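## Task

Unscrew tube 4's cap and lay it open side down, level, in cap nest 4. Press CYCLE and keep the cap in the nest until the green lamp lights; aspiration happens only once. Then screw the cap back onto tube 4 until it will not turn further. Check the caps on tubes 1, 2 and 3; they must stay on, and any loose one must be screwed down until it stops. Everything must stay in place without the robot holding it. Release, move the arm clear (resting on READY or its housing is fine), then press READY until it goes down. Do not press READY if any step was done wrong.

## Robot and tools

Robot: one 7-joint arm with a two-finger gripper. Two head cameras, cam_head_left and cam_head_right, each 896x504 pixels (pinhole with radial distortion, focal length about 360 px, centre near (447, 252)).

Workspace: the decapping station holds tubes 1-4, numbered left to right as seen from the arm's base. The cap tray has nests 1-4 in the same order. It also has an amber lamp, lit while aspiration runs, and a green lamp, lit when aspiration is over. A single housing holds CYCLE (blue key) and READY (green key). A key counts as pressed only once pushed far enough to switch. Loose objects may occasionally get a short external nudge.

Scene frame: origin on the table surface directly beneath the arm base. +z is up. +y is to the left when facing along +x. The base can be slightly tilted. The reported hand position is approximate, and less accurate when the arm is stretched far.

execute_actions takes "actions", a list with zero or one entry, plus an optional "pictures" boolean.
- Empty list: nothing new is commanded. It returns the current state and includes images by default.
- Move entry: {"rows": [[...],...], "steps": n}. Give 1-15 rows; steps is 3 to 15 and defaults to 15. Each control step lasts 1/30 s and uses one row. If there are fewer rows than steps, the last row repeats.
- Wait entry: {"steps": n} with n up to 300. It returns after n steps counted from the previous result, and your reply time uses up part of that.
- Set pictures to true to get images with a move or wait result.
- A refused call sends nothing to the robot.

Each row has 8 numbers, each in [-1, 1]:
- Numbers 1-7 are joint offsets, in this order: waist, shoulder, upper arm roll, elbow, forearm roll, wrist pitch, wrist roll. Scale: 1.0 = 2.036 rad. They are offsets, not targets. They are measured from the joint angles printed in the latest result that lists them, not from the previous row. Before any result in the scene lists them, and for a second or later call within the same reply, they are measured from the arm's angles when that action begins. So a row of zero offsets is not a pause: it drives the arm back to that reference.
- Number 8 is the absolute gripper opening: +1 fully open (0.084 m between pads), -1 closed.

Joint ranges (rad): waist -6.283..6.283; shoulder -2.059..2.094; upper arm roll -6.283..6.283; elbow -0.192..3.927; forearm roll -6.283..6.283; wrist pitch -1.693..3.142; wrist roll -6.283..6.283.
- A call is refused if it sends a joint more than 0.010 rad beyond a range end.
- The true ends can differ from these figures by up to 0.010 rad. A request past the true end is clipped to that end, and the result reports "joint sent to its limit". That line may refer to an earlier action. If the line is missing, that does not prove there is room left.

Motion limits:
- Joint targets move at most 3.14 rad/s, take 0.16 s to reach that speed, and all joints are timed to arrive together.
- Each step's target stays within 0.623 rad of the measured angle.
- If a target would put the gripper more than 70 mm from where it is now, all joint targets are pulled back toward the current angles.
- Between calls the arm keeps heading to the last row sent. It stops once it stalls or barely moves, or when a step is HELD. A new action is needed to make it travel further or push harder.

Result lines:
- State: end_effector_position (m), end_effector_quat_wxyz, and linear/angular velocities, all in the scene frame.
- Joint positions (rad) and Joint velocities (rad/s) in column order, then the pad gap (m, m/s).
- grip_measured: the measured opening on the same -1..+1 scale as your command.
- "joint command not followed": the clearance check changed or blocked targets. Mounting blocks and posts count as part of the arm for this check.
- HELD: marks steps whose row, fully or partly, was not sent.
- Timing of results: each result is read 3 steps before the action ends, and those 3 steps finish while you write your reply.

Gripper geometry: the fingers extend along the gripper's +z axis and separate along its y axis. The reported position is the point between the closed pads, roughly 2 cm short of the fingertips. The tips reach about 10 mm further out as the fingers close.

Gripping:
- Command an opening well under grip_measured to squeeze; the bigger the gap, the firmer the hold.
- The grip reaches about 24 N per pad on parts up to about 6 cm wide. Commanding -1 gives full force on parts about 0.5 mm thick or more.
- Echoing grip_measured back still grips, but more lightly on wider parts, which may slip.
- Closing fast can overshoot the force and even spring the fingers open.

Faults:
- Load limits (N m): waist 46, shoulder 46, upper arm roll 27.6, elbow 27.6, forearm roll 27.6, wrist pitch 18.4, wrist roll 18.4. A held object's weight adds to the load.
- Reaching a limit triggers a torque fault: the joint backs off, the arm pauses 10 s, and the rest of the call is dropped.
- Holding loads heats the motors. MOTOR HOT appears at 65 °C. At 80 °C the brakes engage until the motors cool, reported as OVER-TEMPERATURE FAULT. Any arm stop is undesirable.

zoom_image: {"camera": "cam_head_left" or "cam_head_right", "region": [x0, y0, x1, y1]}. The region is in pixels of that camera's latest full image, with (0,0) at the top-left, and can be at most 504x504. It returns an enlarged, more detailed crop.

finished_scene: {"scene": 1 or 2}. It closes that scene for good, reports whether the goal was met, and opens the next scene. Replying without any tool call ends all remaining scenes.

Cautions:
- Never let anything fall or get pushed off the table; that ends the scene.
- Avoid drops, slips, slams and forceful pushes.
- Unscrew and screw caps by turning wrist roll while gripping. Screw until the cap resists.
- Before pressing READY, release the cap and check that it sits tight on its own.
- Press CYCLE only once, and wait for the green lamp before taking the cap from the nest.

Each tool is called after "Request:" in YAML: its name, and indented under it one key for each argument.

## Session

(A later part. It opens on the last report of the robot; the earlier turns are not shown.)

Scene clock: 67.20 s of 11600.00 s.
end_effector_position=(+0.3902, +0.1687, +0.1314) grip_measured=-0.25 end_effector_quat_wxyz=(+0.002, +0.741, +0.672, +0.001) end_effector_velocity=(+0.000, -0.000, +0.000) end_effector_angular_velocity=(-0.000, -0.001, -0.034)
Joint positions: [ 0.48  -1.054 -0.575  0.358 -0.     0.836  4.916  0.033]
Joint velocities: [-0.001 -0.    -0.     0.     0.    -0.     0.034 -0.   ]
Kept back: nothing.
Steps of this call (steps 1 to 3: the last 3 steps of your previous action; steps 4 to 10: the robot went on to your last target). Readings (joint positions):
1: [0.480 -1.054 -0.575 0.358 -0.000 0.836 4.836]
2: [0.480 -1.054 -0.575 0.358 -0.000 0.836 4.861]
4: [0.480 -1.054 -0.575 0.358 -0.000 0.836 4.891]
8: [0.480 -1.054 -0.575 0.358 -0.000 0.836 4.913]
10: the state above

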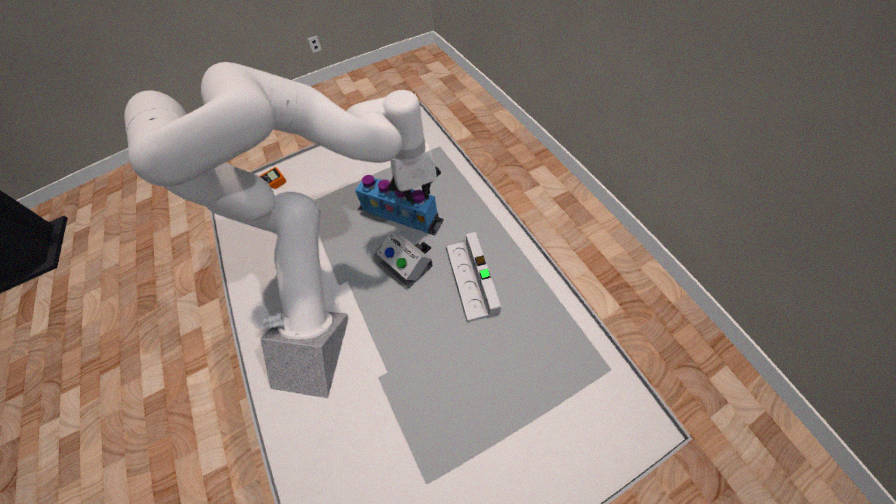

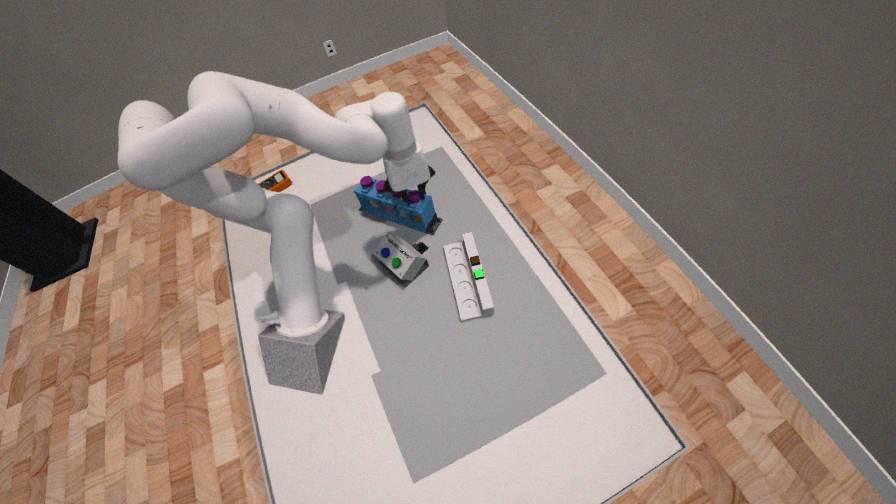

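Request:
execute_actions:
  actions: []

Scene clock: 67.80 s of 11600.00 s.
end_effector_position=(+0.3901, +0.1686, +0.1314) grip_measured=-0.25 end_effector_quat_wxyz=(+0.002, +0.742, +0.671, +0.001) end_effector_velocity=(+0.000, -0.000, +0.000) end_effector_angular_velocity=(+0.000, -0.001, -0.001)
Joint positions: [ 0.479 -1.054 -0.576  0.358 -0.001  0.837  4.919  0.033]
Joint velocities: [-0.    -0.    -0.001  0.    -0.    -0.     0.    -0.   ]
Kept back: nothing.
Steps of this call (steps 1 to 18: the robot went on to your last target). Readings (joint positions):
1: [0.480 -1.054 -0.575 0.358 -0.000 0.836 4.917]
2: [0.480 -1.054 -0.575 0.358 -0.000 0.836 4.918]
4: [0.480 -1.054 -0.575 0.358 -0.000 0.836 4.918]
8: [0.480 -1.054 -0.575 0.358 -0.000 0.837 4.919]
18: the state above

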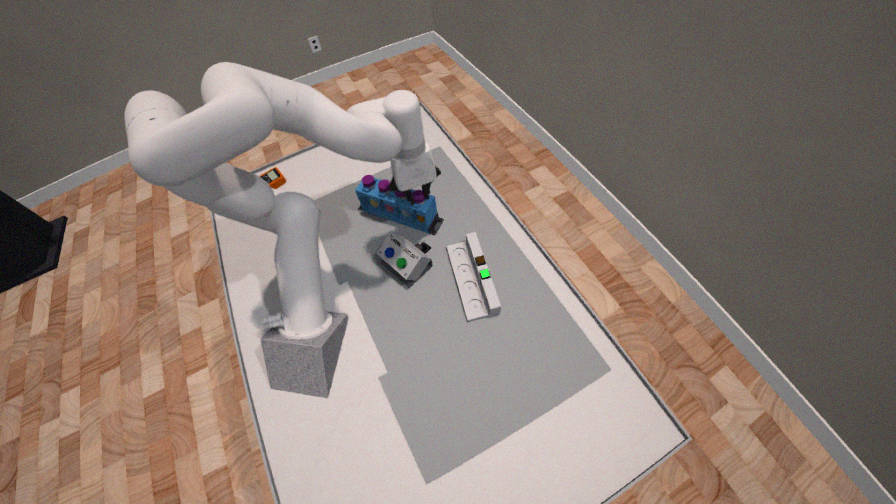

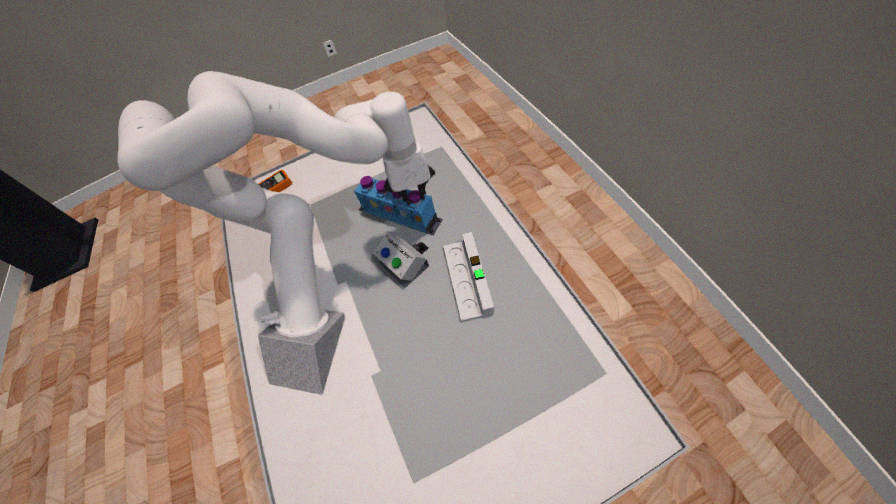

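Request:
execute_actions:
  actions:
    - {"rows":[[0,0,0,0,0,0,0.6,-1]],"steps":15}

Request:
execute_actions:
  actions:
    - {"steps":10}

Scene clock: 68.23 s of 11600.00 s.
end_effector_position=(+0.3908, +0.1693, +0.1318) grip_measured=-0.25 end_effector_quat_wxyz=(+0.002, +0.925, +0.381, +0.002) end_effector_velocity=(+0.017, +0.014, +0.013) end_effector_angular_velocity=(+0.027, -0.055, -2.644)
Joint positions: [ 0.48  -1.054 -0.574  0.359  0.     0.835  5.609  0.033]
Joint velocities: [ 0.014 -0.007  0.025  0.03   0.011 -0.024  2.672 -0.   ]
Steps of this call (step 1: the robot went on to your last target; steps 2 to 13: the first 12 steps of this action). Readings (joint positions):
2: [0.479 -1.054 -0.576 0.358 -0.001 0.837 4.920]
3: [0.479 -1.054 -0.576 0.358 -0.001 0.837 4.925]
5: [0.479 -1.054 -0.576 0.358 -0.001 0.837 4.972]
9: [0.479 -1.054 -0.576 0.358 -0.001 0.837 5.248]
13: the state above

Scene clock: 68.57 s of 11600.00 s.
end_effector_position=(+0.3915, +0.1689, +0.1328) grip_measured=-0.25 end_effector_quat_wxyz=(+0.001, +0.991, +0.135, +0.004) end_effector_velocity=(-0.003, -0.001, -0.001) end_effector_angular_velocity=(+0.001, +0.011, -0.250)
Joint positions: [ 0.479 -1.055 -0.575  0.361 -0.     0.836  6.118  0.033]
Joint velocities: [-0.     0.001 -0.002 -0.001 -0.001  0.009  0.248 -0.   ]
Kept back: nothing.
Steps of this call (steps 1 to 3: the last 3 steps of your previous action; steps 4 to 10: the robot went on to your last target). Readings (joint positions):
1: [0.481 -1.055 -0.574 0.360 0.001 0.834 5.698]
2: [0.481 -1.055 -0.574 0.361 0.001 0.834 5.785]
4: [0.480 -1.055 -0.574 0.362 0.000 0.835 5.937]
8: [0.479 -1.055 -0.575 0.361 -0.000 0.836 6.093]
10: the state above

Request:
execute_actions:
  actions:
    - {"rows":[[0,0,0,0,0,0,0,-0.15],[0,0,0,0,0,0,0,-0.15],[0,0,0,0,0,0,0,-0.15],[0,0,0,0,0,0,0,-0.15],[-0.027,-0.034,0.012,0.038,0,0.082,0,-0.15]],"steps":15}

Request:
execute_actions:
  actions:
    - {"rows":[[-0.02,-0.025,0.01,0.03,0,0.06,-1,0.3]],"steps":15}

Request:
execute_actions:
  actions:
    - {"rows":[[0,0,0,0,0,0,-1,0.3]],"steps":15}
  pictures: true

Request:
zoom_image:
  camera: "cam_head_left"
  region: [350, 155, 450, 235]

Scene clock: 69.53 s of 11600.00 s.
end_effector_position=(+0.3913, +0.1684, +0.1687) grip_measured=-0.16 end_effector_quat_wxyz=(+0.002, +0.991, +0.134, +0.002) end_effector_velocity=(+0.012, -0.004, +0.108) end_effector_angular_velocity=(-0.003, -0.057, -0.001)
Joint positions: [ 0.434 -1.114 -0.555  0.426  0.     0.974  6.119  0.037]
Joint velocities: [-0.119 -0.15   0.044  0.194 -0.005  0.322 -0.009  0.   ]
Steps of this call (steps 1 to 17: the robot went on to your last target; steps 18 to 29: the first 12 steps of this action). Readings (joint positions):
18: [0.479 -1.055 -0.575 0.360 -0.000 0.836 6.140]
19: [0.479 -1.055 -0.575 0.360 -0.000 0.836 6.137]
21: [0.479 -1.055 -0.576 0.360 -0.000 0.836 6.129]
25: [0.466 -1.071 -0.568 0.371 0.000 0.889 6.121]
29: the state above

Scene clock: 70.03 s of 11600.00 s.
end_effector_position=(+0.3874, +0.1674, +0.2029) grip_measured=+0.29 end_effector_quat_wxyz=(+0.006, +0.887, +0.461, +0.001) end_effector_velocity=(-0.011, -0.001, +0.047) end_effector_angular_velocity=(-0.031, +0.029, +2.677)
Joint positions: [ 0.392 -1.165 -0.535  0.487 -0.     1.098  5.428  0.056]
Joint velocities: [-0.059 -0.074  0.031  0.083 -0.     0.179 -2.676  0.   ]
Steps of this call (steps 1 to 3: the last 3 steps of your previous action; steps 4 to 15: the first 12 steps of this action, its rows measured from where the robot was after step 3). Readings (joint positions):
3: [0.427 -1.121 -0.552 0.433 -0.000 0.994 6.118]
4: [0.427 -1.122 -0.552 0.434 -0.000 0.997 6.118]
5: [0.426 -1.123 -0.551 0.435 -0.000 1.000 6.112]
7: [0.422 -1.127 -0.549 0.439 -0.000 1.011 6.065]
11: [0.406 -1.147 -0.541 0.465 -0.000 1.059 5.789]
15: the state above

Scene clock: 70.53 s of 11600.00 s.
end_effector_position=(+0.3862, +0.1672, +0.2056) grip_measured=+0.29 end_effector_quat_wxyz=(+0.004, +0.410, +0.912, -0.004) end_effector_velocity=(+0.001, -0.000, -0.000) end_effector_angular_velocity=(-0.012, +0.024, +2.656)
Joint positions: [ 0.389 -1.17  -0.533  0.491 -0.     1.11   4.091  0.056]
Joint velocities: [ 0.     0.001 -0.002 -0.001 -0.001 -0.006 -2.657 -0.   ]
Steps of this call (steps 1 to 3: the last 3 steps of your previous action; steps 4 to 15: the first 12 steps of this action, its rows measured from where the robot was after step 3). Readings (joint positions):
3: [0.389 -1.169 -0.533 0.491 -0.000 1.110 5.160]
4: [0.388 -1.170 -0.532 0.492 -0.000 1.112 5.071]
5: [0.388 -1.171 -0.532 0.492 -0.000 1.113 4.982]
7: [0.388 -1.171 -0.532 0.493 -0.000 1.114 4.804]
11: [0.388 -1.170 -0.532 0.492 -0.000 1.112 4.447]
15: the state above

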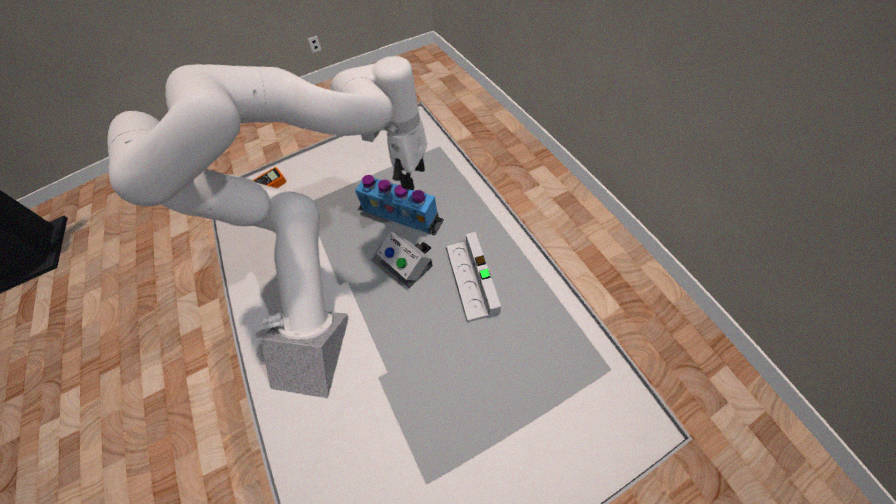

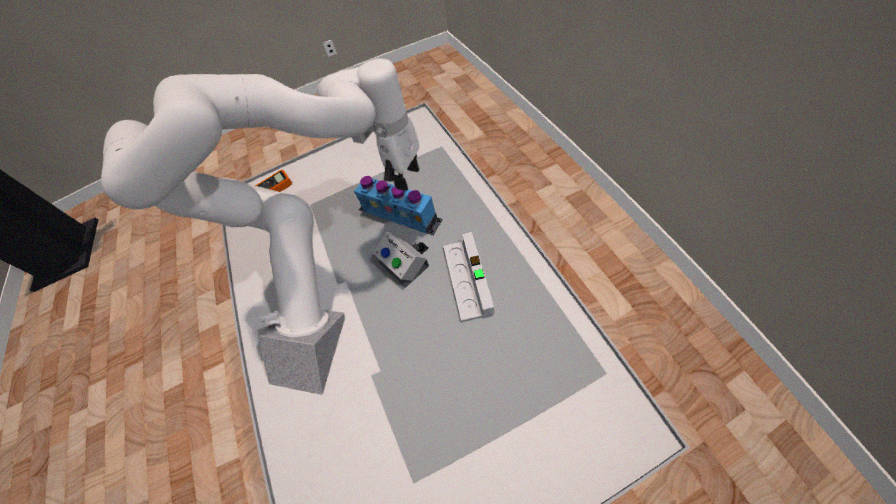

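Region (350, 155, 450, 235) of cam_head_left's 896x504 image, scaled by 5.040, with more detail than that image has; it fills the top 403 rows of this view, and the rest is white.

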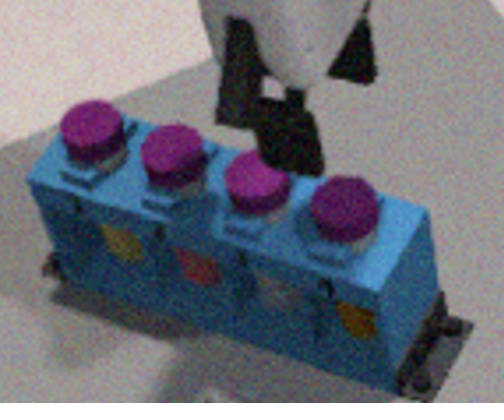

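Request:
execute_actions:
  actions:
    - {"rows":[[0,0,0,0,0,0,-1,-0.1]],"steps":15}

Request:
execute_actions:
  actions:
    - {"rows":[[0,0,0,0,0,0,-1,-0.1]],"steps":15}

Request:
execute_actions:
  actions:
    - {"rows":[[0,0,0,0,0,0,-1,-0.1]],"steps":15}

Request:
execute_actions:
  actions:
    - {"rows":[[0,0,0,0,0,0,-1,-0.1]],"steps":15}

Request:
execute_actions:
  actions:
    - {"rows":[[0,0,0,0,0,0,-1,-0.1]],"steps":15}

Request:
execute_actions:
  actions:
    - {"rows":[[0.025,0.032,-0.012,-0.036,0,-0.075,-1,-0.1]],"steps":15}

Scene clock: 71.57 s of 11600.00 s.
end_effector_position=(+0.3862, +0.1672, +0.2056) grip_measured=-0.11 end_effector_quat_wxyz=(+0.000, -0.393, +0.919, -0.006) end_effector_velocity=(-0.000, +0.001, -0.000) end_effector_angular_velocity=(-0.012, +0.027, +2.576)
Joint positions: [ 0.389 -1.17  -0.533  0.491 -0.     1.11   2.437  0.039]
Joint velocities: [ 0.    -0.     0.002  0.     0.001  0.001 -2.575 -0.   ]
Steps of this call (steps 1 to 3: the last 3 steps of your previous action; steps 4 to 19: the robot went on to your last target; steps 20 to 31: the first 12 steps of this action). Readings (joint positions):
20: [0.389 -1.169 -0.533 0.491 -0.000 1.110 3.128]
21: [0.389 -1.169 -0.533 0.491 -0.000 1.110 3.121]
23: [0.389 -1.169 -0.533 0.491 -0.000 1.110 3.073]
27: [0.389 -1.170 -0.533 0.491 -0.000 1.110 2.796]
31: the state above

Scene clock: 72.07 s of 11600.00 s.
end_effector_position=(+0.3862, +0.1672, +0.2056) grip_measured=-0.11 end_effector_quat_wxyz=(+0.003, +0.818, -0.576, +0.005) end_effector_velocity=(-0.000, +0.000, -0.000) end_effector_angular_velocity=(-0.013, +0.028, +2.662)
Joint positions: [ 0.389 -1.17  -0.533  0.491 -0.     1.11   1.331  0.039]
Joint velocities: [-0.001  0.     0.    -0.     0.001  0.    -2.663  0.   ]
Steps of this call (steps 1 to 3: the last 3 steps of your previous action; steps 4 to 15: the first 12 steps of this action, its rows measured from where the robot was after step 3). Readings (joint positions):
3: [0.389 -1.170 -0.533 0.491 -0.000 1.110 2.216]
4: [0.389 -1.170 -0.533 0.491 -0.000 1.110 2.166]
5: [0.389 -1.170 -0.533 0.491 -0.000 1.110 2.122]
7: [0.389 -1.170 -0.533 0.491 -0.000 1.110 2.018]
11: [0.389 -1.170 -0.533 0.491 -0.000 1.110 1.690]
15: the state above

Scene clock: 72.57 s of 11600.00 s.
end_effector_position=(+0.3862, +0.1672, +0.2056) grip_measured=-0.11 end_effector_quat_wxyz=(+0.005, +0.998, +0.055, +0.002) end_effector_velocity=(-0.000, -0.000, -0.000) end_effector_angular_velocity=(-0.012, +0.028, +2.656)
Joint positions: [ 0.389 -1.17  -0.533  0.491 -0.     1.11  -0.006  0.039]
Joint velocities: [-0.     0.    -0.001  0.     0.001  0.001 -2.658  0.   ]
Steps of this call (steps 1 to 3: the last 3 steps of your previous action; steps 4 to 15: the first 12 steps of this action, its rows measured from where the robot was after step 3). Readings (joint positions):
3: [0.389 -1.170 -0.533 0.491 -0.000 1.110 1.064]
4: [0.389 -1.170 -0.533 0.491 -0.000 1.110 0.975]
5: [0.389 -1.170 -0.533 0.491 -0.000 1.110 0.885]
7: [0.389 -1.170 -0.533 0.491 -0.000 1.110 0.707]
11: [0.389 -1.170 -0.533 0.491 -0.000 1.110 0.351]
15: the state above

Scene clock: 73.07 s of 11600.00 s.
end_effector_position=(+0.3862, +0.1672, +0.2056) grip_measured=-0.11 end_effector_quat_wxyz=(+0.005, +0.750, +0.662, -0.002) end_effector_velocity=(-0.000, -0.000, -0.000) end_effector_angular_velocity=(-0.012, +0.028, +2.657)
Joint positions: [ 0.389 -1.17  -0.533  0.491 -0.     1.11  -1.342  0.039]
Joint velocities: [ 0.     0.    -0.001 -0.     0.     0.001 -2.658 -0.   ]
Steps of this call (steps 1 to 3: the last 3 steps of your previous action; steps 4 to 15: the first 12 steps of this action, its rows measured from where the robot was after step 3). Readings (joint positions):
3: [0.389 -1.170 -0.533 0.491 -0.000 1.110 -0.273]
4: [0.389 -1.170 -0.533 0.491 -0.000 1.110 -0.362]
5: [0.389 -1.170 -0.533 0.491 -0.000 1.110 -0.451]
7: [0.389 -1.170 -0.533 0.491 -0.000 1.110 -0.629]
11: [0.389 -1.170 -0.533 0.491 -0.000 1.110 -0.986]
15: the state above

Scene clock: 73.57 s of 11600.00 s.
end_effector_position=(+0.3862, +0.1672, +0.2056) grip_measured=-0.11 end_effector_quat_wxyz=(+0.003, +0.179, +0.984, -0.005) end_effector_velocity=(-0.000, -0.000, +0.000) end_effector_angular_velocity=(-0.012, +0.027, +2.656)
Joint positions: [ 0.389 -1.17  -0.533  0.491 -0.     1.11  -2.678  0.039]
Joint velocities: [-0.     0.    -0.001  0.     0.001  0.    -2.657 -0.   ]
Steps of this call (steps 1 to 3: the last 3 steps of your previous action; steps 4 to 15: the first 12 steps of this action, its rows measured from where the robot was after step 3). Readings (joint positions):
3: [0.389 -1.170 -0.533 0.491 -0.000 1.110 -1.609]
4: [0.389 -1.170 -0.533 0.491 -0.000 1.110 -1.698]
5: [0.389 -1.170 -0.533 0.491 -0.000 1.110 -1.788]
7: [0.389 -1.170 -0.533 0.491 -0.000 1.110 -1.966]
11: [0.389 -1.170 -0.533 0.491 -0.000 1.110 -2.322]
15: the state above

Scene clock: 74.07 s of 11600.00 s.
end_effector_position=(+0.3905, +0.1681, +0.1668) grip_measured=-0.11 end_effector_quat_wxyz=(-0.001, -0.470, +0.883, -0.002) end_effector_velocity=(+0.015, +0.002, -0.026) end_effector_angular_velocity=(+0.008, -0.028, +2.657)
Joint positions: [ 0.435 -1.11  -0.555  0.423 -0.     0.972 -4.015  0.039]
Joint velocities: [ 0.045  0.055 -0.025 -0.043 -0.001 -0.153 -2.658  0.   ]
Steps of this call (steps 1 to 3: the last 3 steps of your previous action; steps 4 to 15: the first 12 steps of this action, its rows measured from where the robot was after step 3). Readings (joint positions):
3: [0.389 -1.170 -0.533 0.491 -0.000 1.110 -2.946]
4: [0.389 -1.170 -0.533 0.491 -0.000 1.110 -3.035]
5: [0.389 -1.169 -0.533 0.491 -0.000 1.109 -3.124]
7: [0.393 -1.164 -0.535 0.486 -0.000 1.091 -3.302]
11: [0.422 -1.127 -0.548 0.443 -0.000 1.011 -3.659]
15: the state above

Request:
execute_actions:
  actions:
    - {"rows":[[0.005,0.006,-0.002,-0.006,0,-0.015,-1,-0.1]],"steps":15}

Scene clock: 74.57 s of 11600.00 s.
end_effector_position=(+0.3918, +0.1686, +0.1601) grip_measured=-0.11 end_effector_quat_wxyz=(+0.001, +0.916, -0.401, +0.003) end_effector_velocity=(+0.001, +0.000, -0.003) end_effector_angular_velocity=(-0.011, +0.007, +2.659)
Joint positions: [ 0.445 -1.098 -0.558  0.412 -0.     0.943 -5.351  0.039]
Joint velocities: [ 0.006  0.007 -0.002 -0.005 -0.001 -0.016 -2.658 -0.   ]
Steps of this call (steps 1 to 3: the last 3 steps of your previous action; steps 4 to 15: the first 12 steps of this action). Readings (joint positions):
4: [0.438 -1.106 -0.556 0.420 -0.000 0.961 -4.371]
5: [0.439 -1.106 -0.557 0.420 -0.000 0.960 -4.460]
7: [0.440 -1.104 -0.557 0.419 -0.000 0.957 -4.639]
11: [0.443 -1.100 -0.558 0.414 -0.000 0.948 -4.995]
15: the state above

Request:
execute_actions:
  actions:
    - {"rows":[[0,0,0,0,0,0.003,-0.417,-0.1],[0,0,0,0,0,0.003,-0.417,-0.1],[0,0,0,0,0,0.003,-0.417,-0.1],[0,0,0,0,0,0.003,-0.417,-0.1],[0,0,0,0,0,0.003,-0.417,-0.1],[0.009,0.011,-0.004,-0.013,0,-0.025,-0.417,-0.1],[0.009,0.011,-0.004,-0.013,0,-0.025,-0.417,-0.1],[0.009,0.011,-0.004,-0.013,0,-0.025,-0.417,-0.1],[0.0172,0.0211,-0.0083,-0.0255,0,-0.0516,-0.417,-0.1]],"steps":15}

Request:
execute_actions:
  actions:
    - {"steps":8}

Scene clock: 75.13 s of 11600.00 s.
end_effector_position=(+0.3906, +0.1689, +0.1415) grip_measured=-0.11 end_effector_quat_wxyz=(+0.001, +1.000, +0.007, +0.001) end_effector_velocity=(-0.020, -0.000, -0.116) end_effector_angular_velocity=(+0.001, +0.040, +0.108)
Joint positions: [ 0.468 -1.07  -0.569  0.378 -0.     0.878 -6.191  0.039]
Joint velocities: [ 0.133  0.168 -0.062 -0.219 -0.001 -0.384 -0.102 -0.   ]
Steps of this call (steps 1 to 3: the last 3 steps of your previous action; steps 4 to 5: the robot went on to your last target; steps 6 to 17: the first 12 steps of this action). Readings (joint positions):
6: [0.445 -1.098 -0.559 0.411 -0.000 0.942 -5.854]
7: [0.445 -1.098 -0.559 0.411 -0.000 0.942 -5.919]
9: [0.445 -1.098 -0.559 0.411 -0.000 0.944 -6.034]
13: [0.450 -1.093 -0.561 0.406 -0.000 0.932 -6.160]
17: the state above

Scene clock: 75.40 s of 11600.00 s.
end_effector_position=(+0.3908, +0.1691, +0.1329) grip_measured=-0.11 end_effector_quat_wxyz=(+0.000, +1.000, +0.012, +0.002) end_effector_velocity=(+0.001, +0.001, -0.004) end_effector_angular_velocity=(+0.003, -0.007, +0.005)
Joint positions: [ 0.479 -1.056 -0.575  0.361 -0.     0.84  -6.2    0.039]
Joint velocities: [ 0.006  0.007 -0.003 -0.008  0.003 -0.024 -0.006 -0.   ]
Kept back: nothing.
Steps of this call (steps 1 to 3: the last 3 steps of your previous action; steps 4 to 8: the robot went on to your last target). Readings (joint positions):
1: [0.472 -1.065 -0.571 0.371 -0.000 0.866 -6.194]
2: [0.474 -1.062 -0.572 0.367 -0.000 0.858 -6.196]
4: [0.477 -1.058 -0.574 0.363 -0.000 0.848 -6.198]
8: the state above

Request:
execute_actions:
  actions:
    - {"rows":[[0.0005,0.0005,0,-0.0005,0,-0.001,0,-0.3],[0.0005,0.0005,0,-0.0005,0,-0.001,0,-0.5],[0.0005,0.0005,0,-0.0005,0,-0.001,0,-0.8],[0.0005,0.0005,0,-0.0005,0,-0.001,0,-1],[0.0005,0.0005,0,-0.0005,0,-0.001,0,-1],[0.0005,0.0005,0,-0.0005,0,-0.001,0.457,-1]],"steps":15}

Request:
execute_actions:
  actions:
    - {"steps":12}

Scene clock: 75.93 s of 11600.00 s.
end_effector_position=(+0.3917, +0.1683, +0.1328) grip_measured=-0.25 end_effector_quat_wxyz=(+0.001, +0.994, -0.110, +0.004) end_effector_velocity=(-0.002, -0.002, +0.000) end_effector_angular_velocity=(+0.015, +0.002, -2.463)
Joint positions: [ 0.479 -1.054 -0.577  0.361 -0.002  0.837 -5.958  0.033]
Joint velocities: [-0.004 -0.002 -0.002  0.001 -0.003  0.012  2.46  -0.   ]
Steps of this call (steps 1 to 4: the robot went on to your last target; steps 5 to 16: the first 12 steps of this action). Readings (joint positions):
5: [0.480 -1.056 -0.575 0.360 -0.000 0.839 -6.200]
6: [0.479 -1.055 -0.576 0.361 -0.001 0.839 -6.200]
8: [0.479 -1.055 -0.576 0.361 -0.001 0.839 -6.200]
12: [0.479 -1.055 -0.576 0.361 -0.001 0.839 -6.178]
16: the state above

Scene clock: 76.33 s of 11600.00 s.
end_effector_position=(+0.3896, +0.1695, +0.1315) grip_measured=-0.25 end_effector_quat_wxyz=(+0.000, +0.904, -0.428, +0.001) end_effector_velocity=(+0.001, -0.000, -0.000) end_effector_angular_velocity=(-0.001, -0.004, -0.221)
Joint positions: [ 0.481 -1.055 -0.574  0.359  0.001  0.84  -5.29   0.033]
Joint velocities: [ 0.002  0.001 -0.001  0.    -0.003 -0.005  0.223  0.001]
Kept back: nothing.
Steps of this call (steps 1 to 3: the last 3 steps of your previous action; steps 4 to 12: the robot went on to your last target). Readings (joint positions):
1: [0.479 -1.054 -0.577 0.361 -0.002 0.837 -5.872]
2: [0.479 -1.054 -0.577 0.361 -0.002 0.838 -5.782]
4: [0.479 -1.055 -0.576 0.360 -0.001 0.839 -5.605]
8: [0.480 -1.055 -0.575 0.359 0.000 0.840 -5.359]
12: the state above

Request:
execute_actions:
  actions:
    - {"rows":[[0,0,0,0,0,0,0.01,0.3],[0,0,0,0,0,0,0.01,0.3],[0,0,0,0,0,0,0.01,0.3],[0,0,0,0,0,0,0.01,0.3],[0,0,0,0,0,0,0.01,0.3],[0.0091,-0.0662,0.0617,-0.0331,0,0.0211,0.088,0.3]],"steps":15}

Request:
execute_actions:
  actions:
    - {"steps":9}
  pictures: true

Request:
zoom_image:
  camera: "cam_head_left"
  region: [350, 155, 450, 235]

Scene clock: 76.93 s of 11600.00 s.
end_effector_position=(+0.3659, +0.2009, +0.1328) grip_measured=+0.29 end_effector_quat_wxyz=(-0.001, +0.900, -0.437, -0.001) end_effector_velocity=(-0.100, +0.101, -0.001) end_effector_angular_velocity=(-0.021, +0.006, +0.005)
Joint positions: [ 0.496 -1.158 -0.477  0.307  0.001  0.871 -5.151  0.056]
Joint velocities: [ 0.055 -0.398  0.368 -0.212 -0.004  0.129  0.448  0.   ]
Steps of this call (steps 1 to 6: the robot went on to your last target; steps 7 to 18: the first 12 steps of this action). Readings (joint positions):
7: [0.481 -1.055 -0.575 0.359 0.000 0.839 -5.271]
8: [0.481 -1.055 -0.575 0.359 0.001 0.839 -5.271]
10: [0.482 -1.056 -0.573 0.361 0.002 0.837 -5.270]
14: [0.484 -1.072 -0.559 0.353 0.002 0.844 -5.247]
18: the state above

Scene clock: 77.23 s of 11600.00 s.
end_effector_position=(+0.3585, +0.2080, +0.1331) grip_measured=+0.29 end_effector_quat_wxyz=(-0.000, +0.898, -0.439, +0.000) end_effector_velocity=(-0.003, +0.002, -0.000) end_effector_angular_velocity=(-0.002, +0.001, -0.002)
Joint positions: [ 0.499 -1.188 -0.45   0.292  0.001  0.882 -5.112  0.056]
Joint velocities: [ 0.001 -0.011  0.011 -0.007 -0.001  0.005  0.015 -0.   ]
Kept back: nothing.
Steps of this call (steps 1 to 3: the last 3 steps of your previous action; steps 4 to 9: the robot went on to your last target). Readings (joint positions):
1: [0.497 -1.169 -0.468 0.302 0.001 0.875 -5.138]
2: [0.498 -1.176 -0.462 0.298 0.001 0.877 -5.130]
4: [0.499 -1.183 -0.455 0.295 0.001 0.880 -5.120]
8: [0.499 -1.188 -0.451 0.292 0.001 0.882 -5.113]
9: the state above

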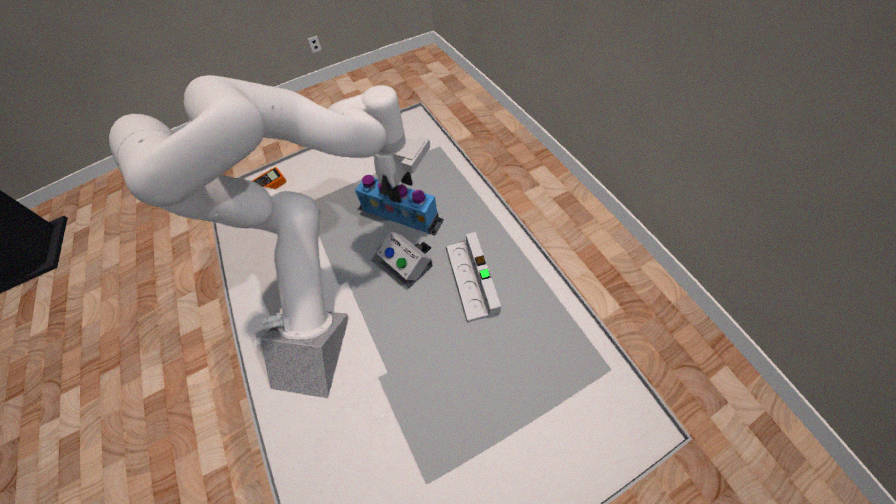

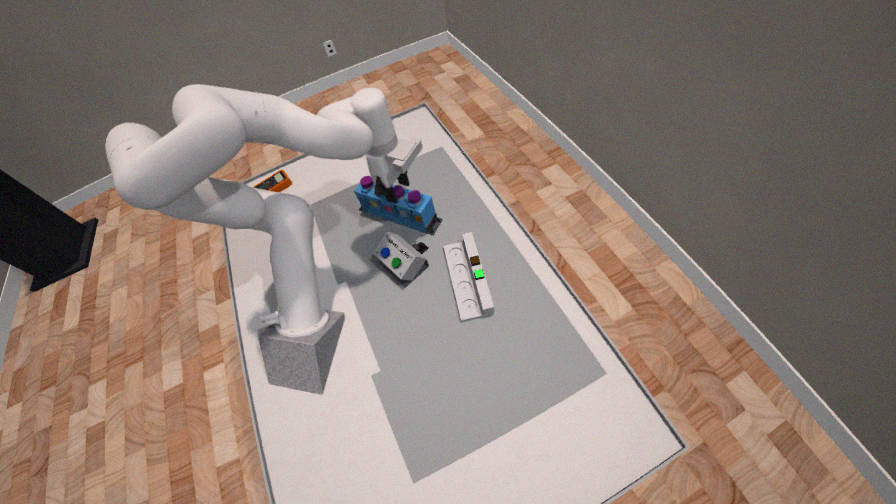

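Region (350, 155, 450, 235) of cam_head_left's 896x504 image, scaled by 5.040, with more detail than that image has; it fills the top 403 rows of this view, and the rest is white.

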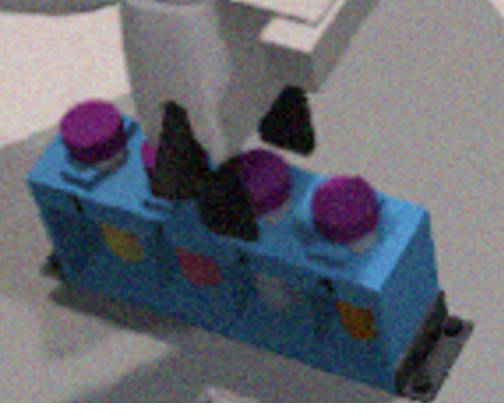

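Request:
execute_actions:
  actions:
    - {"rows":[[0,0,0,0,0,0,0,0.1],[0,0,0,0,0,0,0,0.0],[0,0,0,0,0,0,0,-0.1],[0,0,0,0,0,0,0,-0.2],[0,0,0,0,0,0,0,-0.3],[0,0,0,0,0,0,0,-0.45],[0,0,0,0,0,0,0,-0.7],[0,0,0,0,0,0,0,-1]],"steps":13}

Scene clock: 77.67 s of 11600.00 s.
end_effector_position=(+0.3590, +0.2084, +0.1333) grip_measured=-0.25 end_effector_quat_wxyz=(-0.001, +0.899, -0.439, +0.001) end_effector_velocity=(-0.001, -0.000, -0.000) end_effector_angular_velocity=(-0.001, +0.002, +0.001)
Joint positions: [ 0.5   -1.188 -0.45   0.293  0.001  0.881 -5.112  0.033]
Joint velocities: [-0.    -0.    -0.001 -0.    -0.001  0.003 -0.001 -0.   ]
Steps of this call (steps 1 to 3: the robot went on to your last target; steps 4 to 13: the first 10 steps of this action). Readings (joint positions):
4: [0.499 -1.189 -0.449 0.292 0.001 0.882 -5.111]
5: [0.499 -1.189 -0.449 0.292 0.001 0.882 -5.111]
7: [0.499 -1.189 -0.450 0.292 0.001 0.882 -5.112]
11: [0.500 -1.188 -0.450 0.293 0.001 0.881 -5.112]
13: the state above

Request:
execute_actions:
  actions:
    - {"rows":[[0,0,0,0,0,0,1,-1]],"steps":15}

Request:
execute_actions:
  actions:
    - {"rows":[[0,0,0,0,0,0,1,-1]],"steps":12}

Scene clock: 78.17 s of 11600.00 s.
end_effector_position=(+0.3582, +0.2078, +0.1329) grip_measured=-0.24 end_effector_quat_wxyz=(+0.000, +0.697, -0.717, -0.000) end_effector_velocity=(-0.004, -0.001, -0.004) end_effector_angular_velocity=(-0.002, +0.012, -2.681)
Joint positions: [ 0.499 -1.189 -0.45   0.292  0.     0.883 -4.423  0.033]
Joint velocities: [ 0.001  0.002 -0.003 -0.009  0.003  0.001  2.677 -0.002]
Steps of this call (steps 1 to 3: the last 3 steps of your previous action; steps 4 to 15: the first 12 steps of this action). Readings (joint positions):
4: [0.499 -1.188 -0.450 0.293 0.001 0.881 -5.112]
5: [0.499 -1.189 -0.450 0.293 0.001 0.881 -5.106]
7: [0.499 -1.189 -0.450 0.293 0.001 0.881 -5.060]
11: [0.499 -1.189 -0.450 0.293 0.000 0.882 -4.784]
15: the state above

Scene clock: 78.57 s of 11600.00 s.
end_effector_position=(+0.3562, +0.2083, +0.1313) grip_measured=-0.24 end_effector_quat_wxyz=(-0.003, -0.235, +0.972, +0.001) end_effector_velocity=(-0.005, +0.003, -0.003) end_effector_angular_velocity=(-0.014, +0.013, -2.652)
Joint positions: [ 0.501 -1.188 -0.449  0.289  0.002  0.885 -3.353  0.033]
Joint velocities: [ 0.007 -0.002  0.006 -0.006  0.009  0.006  2.658 -0.003]
Steps of this call (steps 1 to 3: the last 3 steps of your previous action; steps 4 to 12: the first 9 steps of this action, its rows measured from where the robot was after step 3). Readings (joint positions):
3: [0.499 -1.188 -0.450 0.291 0.000 0.883 -4.155]
4: [0.499 -1.188 -0.450 0.291 0.001 0.883 -4.066]
5: [0.500 -1.188 -0.450 0.290 0.001 0.883 -3.977]
7: [0.500 -1.188 -0.450 0.290 0.001 0.883 -3.798]
11: [0.500 -1.188 -0.449 0.289 0.002 0.885 -3.442]
12: the state above

Request:
execute_actions:
  actions:
    - {"rows":[[-0.001,0,-0.0005,0.001,-0.001,-0.001,0.68,-1]],"steps":6}

Request:
execute_actions:
  actions:
    - {"steps":4}

Request:
execute_actions:
  actions:
    - {"steps":8}

Scene clock: 80.10 s of 11600.00 s.
end_effector_position=(+0.3589, +0.2080, +0.1335) grip_measured=-0.26 end_effector_quat_wxyz=(+0.001, +0.381, +0.924, +0.000) end_effector_velocity=(-0.001, +0.003, -0.003) end_effector_angular_velocity=(+0.002, -0.003, -0.635)
Joint positions: [ 0.499 -1.189 -0.45   0.293  0.     0.883 -2.097  0.033]
Joint velocities: [ 0.004  0.001  0.008 -0.009  0.004 -0.014  0.642  0.016]
Steps of this call (steps 1 to 3: the last 3 steps of your previous action; steps 4 to 43: the robot went on to your last target; steps 44 to 46: the first 3 steps of this action). Readings (joint positions):
44: [0.499 -1.189 -0.451 0.293 0.000 0.883 -2.119]
45: [0.499 -1.189 -0.450 0.293 0.000 0.883 -2.113]
46: the state above

Scene clock: 80.23 s of 11600.00 s.
end_effector_position=(+0.3580, +0.2085, +0.1325) grip_measured=-0.25 end_effector_quat_wxyz=(-0.000, +0.422, +0.906, -0.000) end_effector_velocity=(-0.003, +0.002, -0.003) end_effector_angular_velocity=(+0.001, +0.007, -0.405)
Joint positions: [ 0.5   -1.188 -0.449  0.291  0.001  0.881 -2.006  0.033]
Joint velocities: [ 0.005 -0.002  0.006 -0.007  0.004 -0.     0.412  0.001]
Kept back: nothing.
Steps of this call (steps 1 to 3: the last 3 steps of your previous action; step 4: the robot went on to your last target). Readings (joint positions):
1: [0.499 -1.188 -0.450 0.292 0.001 0.882 -2.072]
2: [0.500 -1.188 -0.449 0.292 0.001 0.882 -2.045]
4: the state above

Scene clock: 80.50 s of 11600.00 s.
end_effector_position=(+0.3577, +0.2085, +0.1324) grip_measured=-0.25 end_effector_quat_wxyz=(-0.001, +0.438, +0.899, -0.000) end_effector_velocity=(+0.000, -0.001, +0.000) end_effector_angular_velocity=(-0.001, -0.001, -0.022)
Joint positions: [ 0.5   -1.189 -0.449  0.291  0.001  0.882 -1.971  0.033]
Joint velocities: [-0.001 -0.    -0.003 -0.    -0.003  0.     0.021  0.   ]
Kept back: nothing.
Steps of this call (steps 1 to 8: the robot went on to your last target). Readings (joint positions):
1: [0.500 -1.188 -0.449 0.291 0.002 0.881 -1.994]
2: [0.500 -1.188 -0.449 0.291 0.002 0.882 -1.987]
4: [0.500 -1.189 -0.448 0.291 0.002 0.882 -1.977]
8: the state above

Request:
execute_actions:
  actions:
    - {"rows":[[0,0,0,0,0,0,0,0.2],[0,0,0,0,0,0,0,0.2],[0,0,0,0,0,0,0,0.2],[0,0,0,0,0,0,0,0.2],[-0.0098,0.0658,-0.0619,0.0339,0,-0.0211,-0.078,0.2]],"steps":15}

Request:
execute_actions:
  actions:
    - {"steps":7}

Scene clock: 81.10 s of 11600.00 s.
end_effector_position=(+0.3840, +0.1756, +0.1310) grip_measured=+0.19 end_effector_quat_wxyz=(-0.001, +0.439, +0.898, -0.001) end_effector_velocity=(+0.067, -0.078, +0.004) end_effector_angular_velocity=(-0.008, -0.041, +0.015)
Joint positions: [ 0.482 -1.075 -0.556  0.347  0.001  0.848 -2.102  0.052]
Joint velocities: [-0.033  0.251 -0.233  0.142  0.006 -0.095 -0.312  0.   ]
Steps of this call (steps 1 to 6: the robot went on to your last target; steps 7 to 18: the first 12 steps of this action). Readings (joint positions):
7: [0.500 -1.189 -0.449 0.291 0.001 0.882 -1.969]
8: [0.500 -1.189 -0.449 0.291 0.001 0.882 -1.969]
10: [0.499 -1.186 -0.451 0.283 -0.001 0.887 -1.970]
14: [0.492 -1.148 -0.486 0.303 -0.000 0.874 -2.018]
18: the state above

Scene clock: 81.33 s of 11600.00 s.
end_effector_position=(+0.3893, +0.1700, +0.1315) grip_measured=+0.19 end_effector_quat_wxyz=(+0.001, +0.437, +0.899, -0.000) end_effector_velocity=(+0.007, -0.004, +0.003) end_effector_angular_velocity=(+0.000, -0.011, +0.006)
Joint positions: [ 0.48  -1.056 -0.573  0.358  0.001  0.84  -2.127  0.052]
Joint velocities: [-0.001  0.014 -0.014  0.013 -0.    -0.009 -0.023  0.   ]
Kept back: nothing.
Steps of this call (steps 1 to 3: the last 3 steps of your previous action; steps 4 to 7: the robot went on to your last target). Readings (joint positions):
1: [0.481 -1.068 -0.562 0.351 0.001 0.845 -2.110]
2: [0.481 -1.064 -0.566 0.353 0.001 0.844 -2.116]
4: [0.481 -1.059 -0.570 0.356 0.001 0.841 -2.123]
7: the state above

Request:
execute_actions:
  actions:
    - {"rows":[[0,0.0005,-0.001,0.001,0,-0.0005,0,0.0],[0,0.0005,-0.001,0.001,0,-0.0005,0,-0.15],[0,0.0005,-0.001,0.001,0,-0.0005,0,-0.25],[0,0.0005,-0.001,0.001,0,-0.0005,0,-0.4],[0,0.0005,-0.001,0.001,0,-0.0005,0,-0.7],[0,0.0005,-0.001,0.001,0,-0.0005,0,-1],[0,0.0005,-0.001,0.001,0,-0.0005,0,-1],[0,0.0005,-0.001,0.001,0,-0.0005,0.4,-1]],"steps":13}

Request:
execute_actions:
  actions:
    - {"steps":2}

Request:
execute_actions:
  actions:
    - {"steps":2}

Request:
execute_actions:
  actions:
    - {"steps":2}

Request:
execute_actions:
  actions:
    - {"steps":2}

Request:
execute_actions:
  actions:
    - {"steps":2}

Scene clock: 81.97 s of 11600.00 s.
end_effector_position=(+0.3898, +0.1691, +0.1318) grip_measured=-0.25 end_effector_quat_wxyz=(+0.001, +0.448, +0.894, +0.000) end_effector_velocity=(+0.004, -0.004, +0.000) end_effector_angular_velocity=(-0.007, -0.012, -0.671)
Joint positions: [ 0.48  -1.055 -0.575  0.359  0.     0.84  -2.106  0.033]
Joint velocities: [-0.003  0.006 -0.006  0.001 -0.01  -0.013  0.669  0.001]
Steps of this call (steps 1 to 9: the robot went on to your last target; steps 10 to 19: the first 10 steps of this action). Readings (joint positions):
10: [0.480 -1.055 -0.574 0.359 0.001 0.839 -2.129]
11: [0.480 -1.055 -0.574 0.360 0.001 0.839 -2.129]
13: [0.480 -1.055 -0.575 0.360 0.001 0.839 -2.128]
17: [0.480 -1.055 -0.575 0.359 0.001 0.841 -2.127]
19: the state above

Scene clock: 82.07 s of 11600.00 s.
end_effector_position=(+0.3899, +0.1691, +0.1317) grip_measured=-0.24 end_effector_quat_wxyz=(+0.001, +0.511, +0.860, +0.000) end_effector_velocity=(-0.001, +0.005, -0.002) end_effector_angular_velocity=(+0.010, -0.000, -2.135)
Joint positions: [ 0.48  -1.055 -0.575  0.359  0.001  0.839 -1.963  0.033]
Joint velocities: [ 0.007 -0.001  0.01  -0.003  0.008 -0.005  2.144 -0.001]
Kept back: nothing.
Steps of this call (steps 1 to 3: the last 3 steps of your previous action). Readings (joint positions):
1: [0.480 -1.055 -0.575 0.359 0.000 0.840 -2.075]
2: [0.480 -1.055 -0.575 0.359 0.000 0.839 -2.028]
3: the state above

Scene clock: 82.13 s of 11600.00 s.
end_effector_position=(+0.3899, +0.1695, +0.1317) grip_measured=-0.25 end_effector_quat_wxyz=(+0.001, +0.579, +0.815, +0.000) end_effector_velocity=(+0.001, +0.005, +0.001) end_effector_angular_velocity=(+0.013, -0.006, -2.627)
Joint positions: [ 0.481 -1.055 -0.575  0.359  0.001  0.839 -1.799  0.033]
Joint velocities: [ 0.007 -0.002  0.009  0.002  0.008 -0.005  2.635 -0.001]
Kept back: nothing.
Steps of this call (steps 1 to 2: the robot went on to your last target). Readings (joint positions):
1: [0.480 -1.055 -0.575 0.359 0.001 0.839 -1.885]
2: the state above

Scene clock: 82.20 s of 11600.00 s.
end_effector_position=(+0.3901, +0.1698, +0.1318) grip_measured=-0.25 end_effector_quat_wxyz=(+0.001, +0.648, +0.762, +0.001) end_effector_velocity=(+0.003, +0.003, +0.002) end_effector_angular_velocity=(+0.012, -0.010, -2.451)
Joint positions: [ 0.481 -1.055 -0.574  0.359  0.002  0.839 -1.625  0.033]
Joint velocities: [ 0.004 -0.002  0.005  0.004  0.005 -0.006  2.455  0.005]
Kept back: nothing.
Steps of this call (steps 1 to 2: the robot went on to your last target). Readings (joint positions):
1: [0.481 -1.055 -0.574 0.359 0.001 0.839 -1.711]
2: the state above

Scene clock: 82.27 s of 11600.00 s.
end_effector_position=(+0.3902, +0.1699, +0.1319) grip_measured=-0.24 end_effector_quat_wxyz=(+0.001, +0.700, +0.714, +0.001) end_effector_velocity=(+0.003, +0.001, +0.003) end_effector_angular_velocity=(+0.008, -0.008, -1.775)
Joint positions: [ 0.481 -1.055 -0.574  0.36   0.002  0.838 -1.482  0.033]
Joint velocities: [ 0.    -0.001 -0.     0.006  0.    -0.002  1.775  0.   ]
Kept back: nothing.
Steps of this call (steps 1 to 2: the robot went on to your last target). Readings (joint positions):
1: [0.481 -1.055 -0.574 0.359 0.002 0.838 -1.548]
2: the state above

Scene clock: 82.33 s of 11600.00 s.
end_effector_position=(+0.3904, +0.1699, +0.1321) grip_measured=-0.25 end_effector_quat_wxyz=(+0.001, +0.731, +0.682, +0.001) end_effector_velocity=(+0.001, -0.001, +0.001) end_effector_angular_velocity=(+0.005, -0.003, -0.912)
Joint positions: [ 0.481 -1.055 -0.574  0.36   0.002  0.838 -1.393  0.033]
Joint velocities: [-0.002 -0.001 -0.004  0.002  0.     0.001  0.906 -0.001]
Kept back: nothing.
Steps of this call (steps 1 to 2: the robot went on to your last target). Readings (joint positions):
1: [0.481 -1.055 -0.574 0.360 0.002 0.838 -1.430]
2: the state above

Request:
execute_actions:
  actions:
    - {"rows":[[0,0,0,0,0,0,0.039,-0.12],[0,0,0,0,0,0,0.039,-0.12],[0,0,0,0,0,0,0.039,-0.12],[0,0,0,0,0,0,-0.36,-0.12],[0,0,0,0,0,0,-0.36,-0.12],[0,0,0,0,0,0,-0.36,-0.12],[0,0,0,0,0,0,-0.36,-0.12],[0,0,0,0,0,0,-0.36,-0.12],[0,0,0,0,0,0,-0.36,-0.12],[0,0,0,0,0,0,-0.36,-0.12],[0,0,0,0,0,0,-0.36,0.0],[0,0,0,0,0,0,-0.36,0.1],[0,0,0,0,0,0,-0.36,0.3]],"steps":15}

Scene clock: 83.20 s of 11600.00 s.
end_effector_position=(+0.3906, +0.1699, +0.1322) grip_measured=-0.03 end_effector_quat_wxyz=(+0.002, +0.607, +0.795, +0.001) end_effector_velocity=(-0.002, +0.000, -0.002) end_effector_angular_velocity=(-0.014, +0.005, +2.628)
Joint positions: [ 0.481 -1.056 -0.574  0.36   0.002  0.838 -1.731  0.043]
Joint velocities: [ 0.002  0.001  0.003 -0.004 -0.002  0.001 -2.623  0.102]
Steps of this call (steps 1 to 14: the robot went on to your last target; steps 15 to 26: the first 12 steps of this action). Readings (joint positions):
15: [0.481 -1.055 -0.575 0.360 0.001 0.839 -1.314]
16: [0.481 -1.055 -0.574 0.360 0.001 0.839 -1.314]
18: [0.481 -1.055 -0.575 0.360 0.002 0.839 -1.314]
22: [0.481 -1.056 -0.575 0.361 0.002 0.838 -1.413]
26: the state above

Request:
execute_actions:
  actions:
    - {"rows":[[0.0088,-0.0648,0.0609,-0.0334,0,0.0216,-0.118,0.3],[0.0088,-0.0648,0.0609,-0.0334,0,0.0216,-0.118,0.3],[0.0088,-0.0648,0.0609,-0.0334,0,0.0216,-0.118,0.3],[0.0088,-0.0648,0.0609,-0.0334,0,0.0216,-0.118,0.3],[0.0088,-0.0648,0.0609,-0.0334,0,0.0216,-0.118,0.3],[0.0088,-0.0648,0.0609,-0.0334,0,0.0216,-0.118,0.3],[0.025,-0.095,0.092,-0.047,0,0.031,-0.07,0.3],[0.025,-0.095,0.092,-0.047,0,0.031,-0.07,0.3],[0.0455,-0.123,0.123,-0.058,-0.001,0.038,-0.025,0.3]],"steps":15}

Request:
execute_actions:
  actions:
    - {"steps":10}

Scene clock: 83.77 s of 11600.00 s.
end_effector_position=(+0.3422, +0.2295, +0.1324) grip_measured=+0.29 end_effector_quat_wxyz=(-0.002, +0.440, +0.898, +0.000) end_effector_velocity=(-0.167, +0.195, -0.004) end_effector_angular_velocity=(-0.018, -0.000, +0.056)
Joint positions: [ 0.537 -1.246 -0.387  0.267  0.001  0.899 -1.874  0.056]
Joint velocities: [ 0.363 -0.592  0.64  -0.257 -0.01   0.166  0.881  0.   ]
Steps of this call (steps 1 to 3: the last 3 steps of your previous action; steps 4 to 5: the robot went on to your last target; steps 6 to 17: the first 12 steps of this action). Readings (joint positions):
6: [0.481 -1.056 -0.574 0.360 0.002 0.838 -2.071]
7: [0.481 -1.059 -0.571 0.358 0.002 0.840 -2.084]
9: [0.486 -1.093 -0.539 0.341 0.002 0.851 -2.063]
13: [0.498 -1.170 -0.466 0.301 0.002 0.876 -1.988]
17: the state above

Scene clock: 84.10 s of 11600.00 s.
end_effector_position=(+0.3260, +0.2469, +0.1324) grip_measured=+0.29 end_effector_quat_wxyz=(-0.000, +0.440, +0.898, -0.000) end_effector_velocity=(-0.005, +0.004, -0.000) end_effector_angular_velocity=(-0.003, -0.001, -0.002)
Joint positions: [ 0.572 -1.304 -0.326  0.243 -0.     0.915 -1.784  0.056]
Joint velocities: [ 0.009 -0.016  0.018 -0.007 -0.001  0.005  0.027 -0.   ]
Kept back: nothing.
Steps of this call (steps 1 to 3: the last 3 steps of your previous action; steps 4 to 10: the robot went on to your last target). Readings (joint positions):
1: [0.548 -1.264 -0.368 0.260 0.001 0.904 -1.848]
2: [0.556 -1.278 -0.354 0.254 0.001 0.908 -1.828]
4: [0.565 -1.293 -0.338 0.247 0.000 0.912 -1.804]
8: [0.571 -1.302 -0.328 0.244 -0.000 0.915 -1.787]
10: the state above

Request:
execute_actions:
  actions:
    - {"rows":[[0.0008,-0.0012,0.0012,-0.0005,0,0,0,0.1],[0.0008,-0.0012,0.0012,-0.0005,0,0,0,-0.05],[0.0008,-0.0012,0.0012,-0.0005,0,0,0,-0.15],[0.0008,-0.0012,0.0012,-0.0005,0,0,0,-0.25],[0.0008,-0.0012,0.0012,-0.0005,0,0,0,-0.4],[0.0008,-0.0012,0.0012,-0.0005,0,0,0,-0.7],[0.0008,-0.0012,0.0012,-0.0005,0,0,0,-1],[0.0008,-0.0012,0.0012,-0.0005,0,0,0,-1],[0.0008,-0.0012,0.0012,-0.0005,0,0,0.35,-1]],"steps":13}

Request:
execute_actions:
  actions:
    - {"steps":2}

Request:
execute_actions:
  actions:
    - {"steps":2}

Request:
execute_actions:
  actions:
    - {"steps":2}

Request:
execute_actions:
  actions:
    - {"steps":2}

Request:
execute_actions:
  actions:
    - {"steps":2}

Scene clock: 84.63 s of 11600.00 s.
end_effector_position=(+0.3273, +0.2487, +0.1339) grip_measured=-0.24 end_effector_quat_wxyz=(+0.002, +0.441, +0.897, +0.003) end_effector_velocity=(-0.002, -0.001, -0.001) end_effector_angular_velocity=(-0.004, +0.006, -0.287)
Joint positions: [ 0.574 -1.306 -0.323  0.245  0.     0.911 -1.778  0.033]
Joint velocities: [-0.001 -0.001  0.002 -0.002 -0.003  0.006  0.29  -0.   ]
Steps of this call (steps 1 to 6: the robot went on to your last target; steps 7 to 16: the first 10 steps of this action). Readings (joint positions):
7: [0.573 -1.306 -0.324 0.242 -0.000 0.916 -1.782]
8: [0.573 -1.306 -0.324 0.242 -0.000 0.916 -1.782]
10: [0.574 -1.306 -0.324 0.242 -0.000 0.915 -1.783]
14: [0.574 -1.306 -0.323 0.245 0.000 0.911 -1.784]
16: the state above

Scene clock: 84.73 s of 11600.00 s.
end_effector_position=(+0.3270, +0.2485, +0.1338) grip_measured=-0.24 end_effector_quat_wxyz=(+0.001, +0.483, +0.876, +0.002) end_effector_velocity=(-0.004, -0.003, -0.001) end_effector_angular_velocity=(+0.000, +0.019, -1.676)
Joint positions: [ 0.574 -1.307 -0.323  0.245  0.     0.912 -1.684  0.033]
Joint velocities: [-0.002 -0.003 -0.001 -0.002 -0.001  0.018  1.674  0.   ]
Kept back: nothing.
Steps of this call (steps 1 to 3: the last 3 steps of your previous action). Readings (joint positions):
1: [0.574 -1.307 -0.323 0.245 0.000 0.911 -1.762]
2: [0.574 -1.307 -0.323 0.245 0.000 0.912 -1.732]
3: the state above

Scene clock: 84.80 s of 11600.00 s.
end_effector_position=(+0.3267, +0.2484, +0.1337) grip_measured=-0.24 end_effector_quat_wxyz=(+0.001, +0.544, +0.839, +0.002) end_effector_velocity=(-0.006, -0.000, -0.002) end_effector_angular_velocity=(+0.008, +0.025, -2.454)
Joint positions: [ 0.574 -1.307 -0.323  0.244  0.     0.914 -1.542  0.033]
Joint velocities: [ 0.002 -0.005  0.001 -0.003  0.008  0.019  2.452 -0.   ]
Kept back: nothing.
Steps of this call (steps 1 to 2: the robot went on to your last target). Readings (joint positions):
1: [0.574 -1.307 -0.323 0.245 0.000 0.913 -1.619]
2: the state above

Scene clock: 84.87 s of 11600.00 s.
end_effector_position=(+0.3263, +0.2482, +0.1336) grip_measured=-0.25 end_effector_quat_wxyz=(+0.001, +0.613, +0.790, +0.001) end_effector_velocity=(-0.006, -0.007, -0.004) end_effector_angular_velocity=(-0.013, +0.026, -2.420)
Joint positions: [ 0.574 -1.307 -0.323  0.244 -0.     0.915 -1.374  0.033]
Joint velocities: [-0.006 -0.002 -0.004 -0.009 -0.008  0.023  2.417 -0.002]
Kept back: nothing.
Steps of this call (steps 1 to 2: the robot went on to your last target). Readings (joint positions):
1: [0.574 -1.307 -0.323 0.245 0.000 0.914 -1.457]
2: the state above

Scene clock: 84.93 s of 11600.00 s.
end_effector_position=(+0.3259, +0.2478, +0.1333) grip_measured=-0.25 end_effector_quat_wxyz=(+0.000, +0.667, +0.745, +0.000) end_effector_velocity=(-0.005, -0.006, -0.005) end_effector_angular_velocity=(-0.012, +0.018, -1.742)
Joint positions: [ 0.574 -1.307 -0.324  0.244 -0.001  0.916 -1.232  0.033]
Joint velocities: [-0.006  0.003 -0.007 -0.011 -0.006  0.009  1.735  0.004]
Kept back: nothing.
Steps of this call (steps 1 to 2: the robot went on to your last target). Readings (joint positions):
1: [0.574 -1.307 -0.323 0.244 -0.000 0.916 -1.297]
2: the state above

Scene clock: 85.00 s of 11600.00 s.
end_effector_position=(+0.3257, +0.2474, +0.1330) grip_measured=-0.25 end_effector_quat_wxyz=(+0.000, +0.698, +0.716, -0.000) end_effector_velocity=(-0.003, -0.002, -0.004) end_effector_angular_velocity=(-0.006, +0.010, -0.862)
Joint positions: [ 0.573 -1.307 -0.324  0.243 -0.001  0.917 -1.147  0.033]
Joint velocities: [-0.001  0.003 -0.001 -0.008 -0.001  0.002  0.861  0.001]
Kept back: nothing.
Steps of this call (steps 1 to 2: the robot went on to your last target). Readings (joint positions):
1: [0.573 -1.307 -0.324 0.243 -0.001 0.917 -1.182]
2: the state above

Request:
execute_actions:
  actions:
    - {"rows":[[0,0,0,0,0,0,0.25,-1]],"steps":6}

Request:
execute_actions:
  actions:
    - {"steps":2}

Request:
execute_actions:
  actions:
    - {"steps":1}

Request:
execute_actions:
  actions:
    - {"steps":1}

Request:
execute_actions:
  actions:
    - {"steps":2}

Scene clock: 85.30 s of 11600.00 s.
end_effector_position=(+0.3254, +0.2474, +0.1325) grip_measured=-0.24 end_effector_quat_wxyz=(+0.000, +0.731, +0.682, -0.000) end_effector_velocity=(-0.002, -0.000, -0.003) end_effector_angular_velocity=(-0.002, +0.006, -0.701)
Joint positions: [ 0.574 -1.307 -0.324  0.242 -0.     0.916 -1.053  0.033]
Joint velocities: [ 0.002  0.002  0.001 -0.006  0.001 -0.002  0.703 -0.   ]
Steps of this call (steps 1 to 6: the robot went on to your last target; steps 7 to 9: the first 3 steps of this action). Readings (joint positions):
7: [0.574 -1.307 -0.324 0.242 -0.001 0.916 -1.077]
8: [0.574 -1.307 -0.324 0.242 -0.001 0.916 -1.070]
9: the state above

Scene clock: 85.40 s of 11600.00 s.
end_effector_position=(+0.3249, +0.2472, +0.1320) grip_measured=-0.25 end_effector_quat_wxyz=(-0.000, +0.777, +0.630, -0.001) end_effector_velocity=(-0.008, -0.004, -0.006) end_effector_angular_velocity=(-0.018, +0.021, -1.872)
Joint positions: [ 0.574 -1.306 -0.324  0.241 -0.001  0.917 -0.913  0.033]
Joint velocities: [-0.001  0.001 -0.    -0.012 -0.002  0.016  1.872 -0.004]
Kept back: nothing.
Steps of this call (steps 1 to 3: the last 3 steps of your previous action). Readings (joint positions):
1: [0.574 -1.306 -0.324 0.242 -0.000 0.916 -1.021]
2: [0.574 -1.306 -0.324 0.241 -0.001 0.916 -0.973]
3: the state above

Scene clock: 85.43 s of 11600.00 s.
end_effector_position=(+0.3246, +0.2470, +0.1318) grip_measured=-0.25 end_effector_quat_wxyz=(-0.000, +0.796, +0.605, -0.002) end_effector_velocity=(-0.008, -0.005, -0.006) end_effector_angular_velocity=(-0.019, +0.023, -1.824)
Joint positions: [ 0.574 -1.306 -0.324  0.241 -0.001  0.917 -0.851  0.033]
Joint velocities: [-0.001  0.    -0.002 -0.012 -0.002  0.018  1.822  0.   ]
Kept back: nothing.
Steps of this call (step 1: the robot went on to your last target). Readings (joint positions):
1: the state above

Scene clock: 85.47 s of 11600.00 s.
end_effector_position=(+0.3244, +0.2469, +0.1317) grip_measured=-0.25 end_effector_quat_wxyz=(-0.000, +0.813, +0.582, -0.002) end_effector_velocity=(-0.007, -0.004, -0.005) end_effector_angular_velocity=(-0.020, +0.019, -1.586)
Joint positions: [ 0.574 -1.306 -0.324  0.24  -0.001  0.918 -0.793  0.033]
Joint velocities: [ 0.    -0.     0.002 -0.01  -0.002  0.017  1.588  0.   ]
Kept back: nothing.
Steps of this call (step 1: the robot went on to your last target). Readings (joint positions):
1: the state above

Scene clock: 85.53 s of 11600.00 s.
end_effector_position=(+0.3240, +0.2467, +0.1314) grip_measured=-0.25 end_effector_quat_wxyz=(-0.000, +0.836, +0.548, -0.003) end_effector_velocity=(-0.004, -0.001, -0.002) end_effector_angular_velocity=(-0.009, +0.011, -0.841)
Joint positions: [ 0.574 -1.306 -0.324  0.24  -0.001  0.919 -0.712  0.033]
Joint velocities: [ 0.001 -0.001  0.001 -0.004  0.001  0.01   0.842  0.002]
Kept back: nothing.
Steps of this call (steps 1 to 2: the robot went on to your last target). Readings (joint positions):
1: [0.574 -1.306 -0.324 0.240 -0.001 0.918 -0.746]
2: the state above


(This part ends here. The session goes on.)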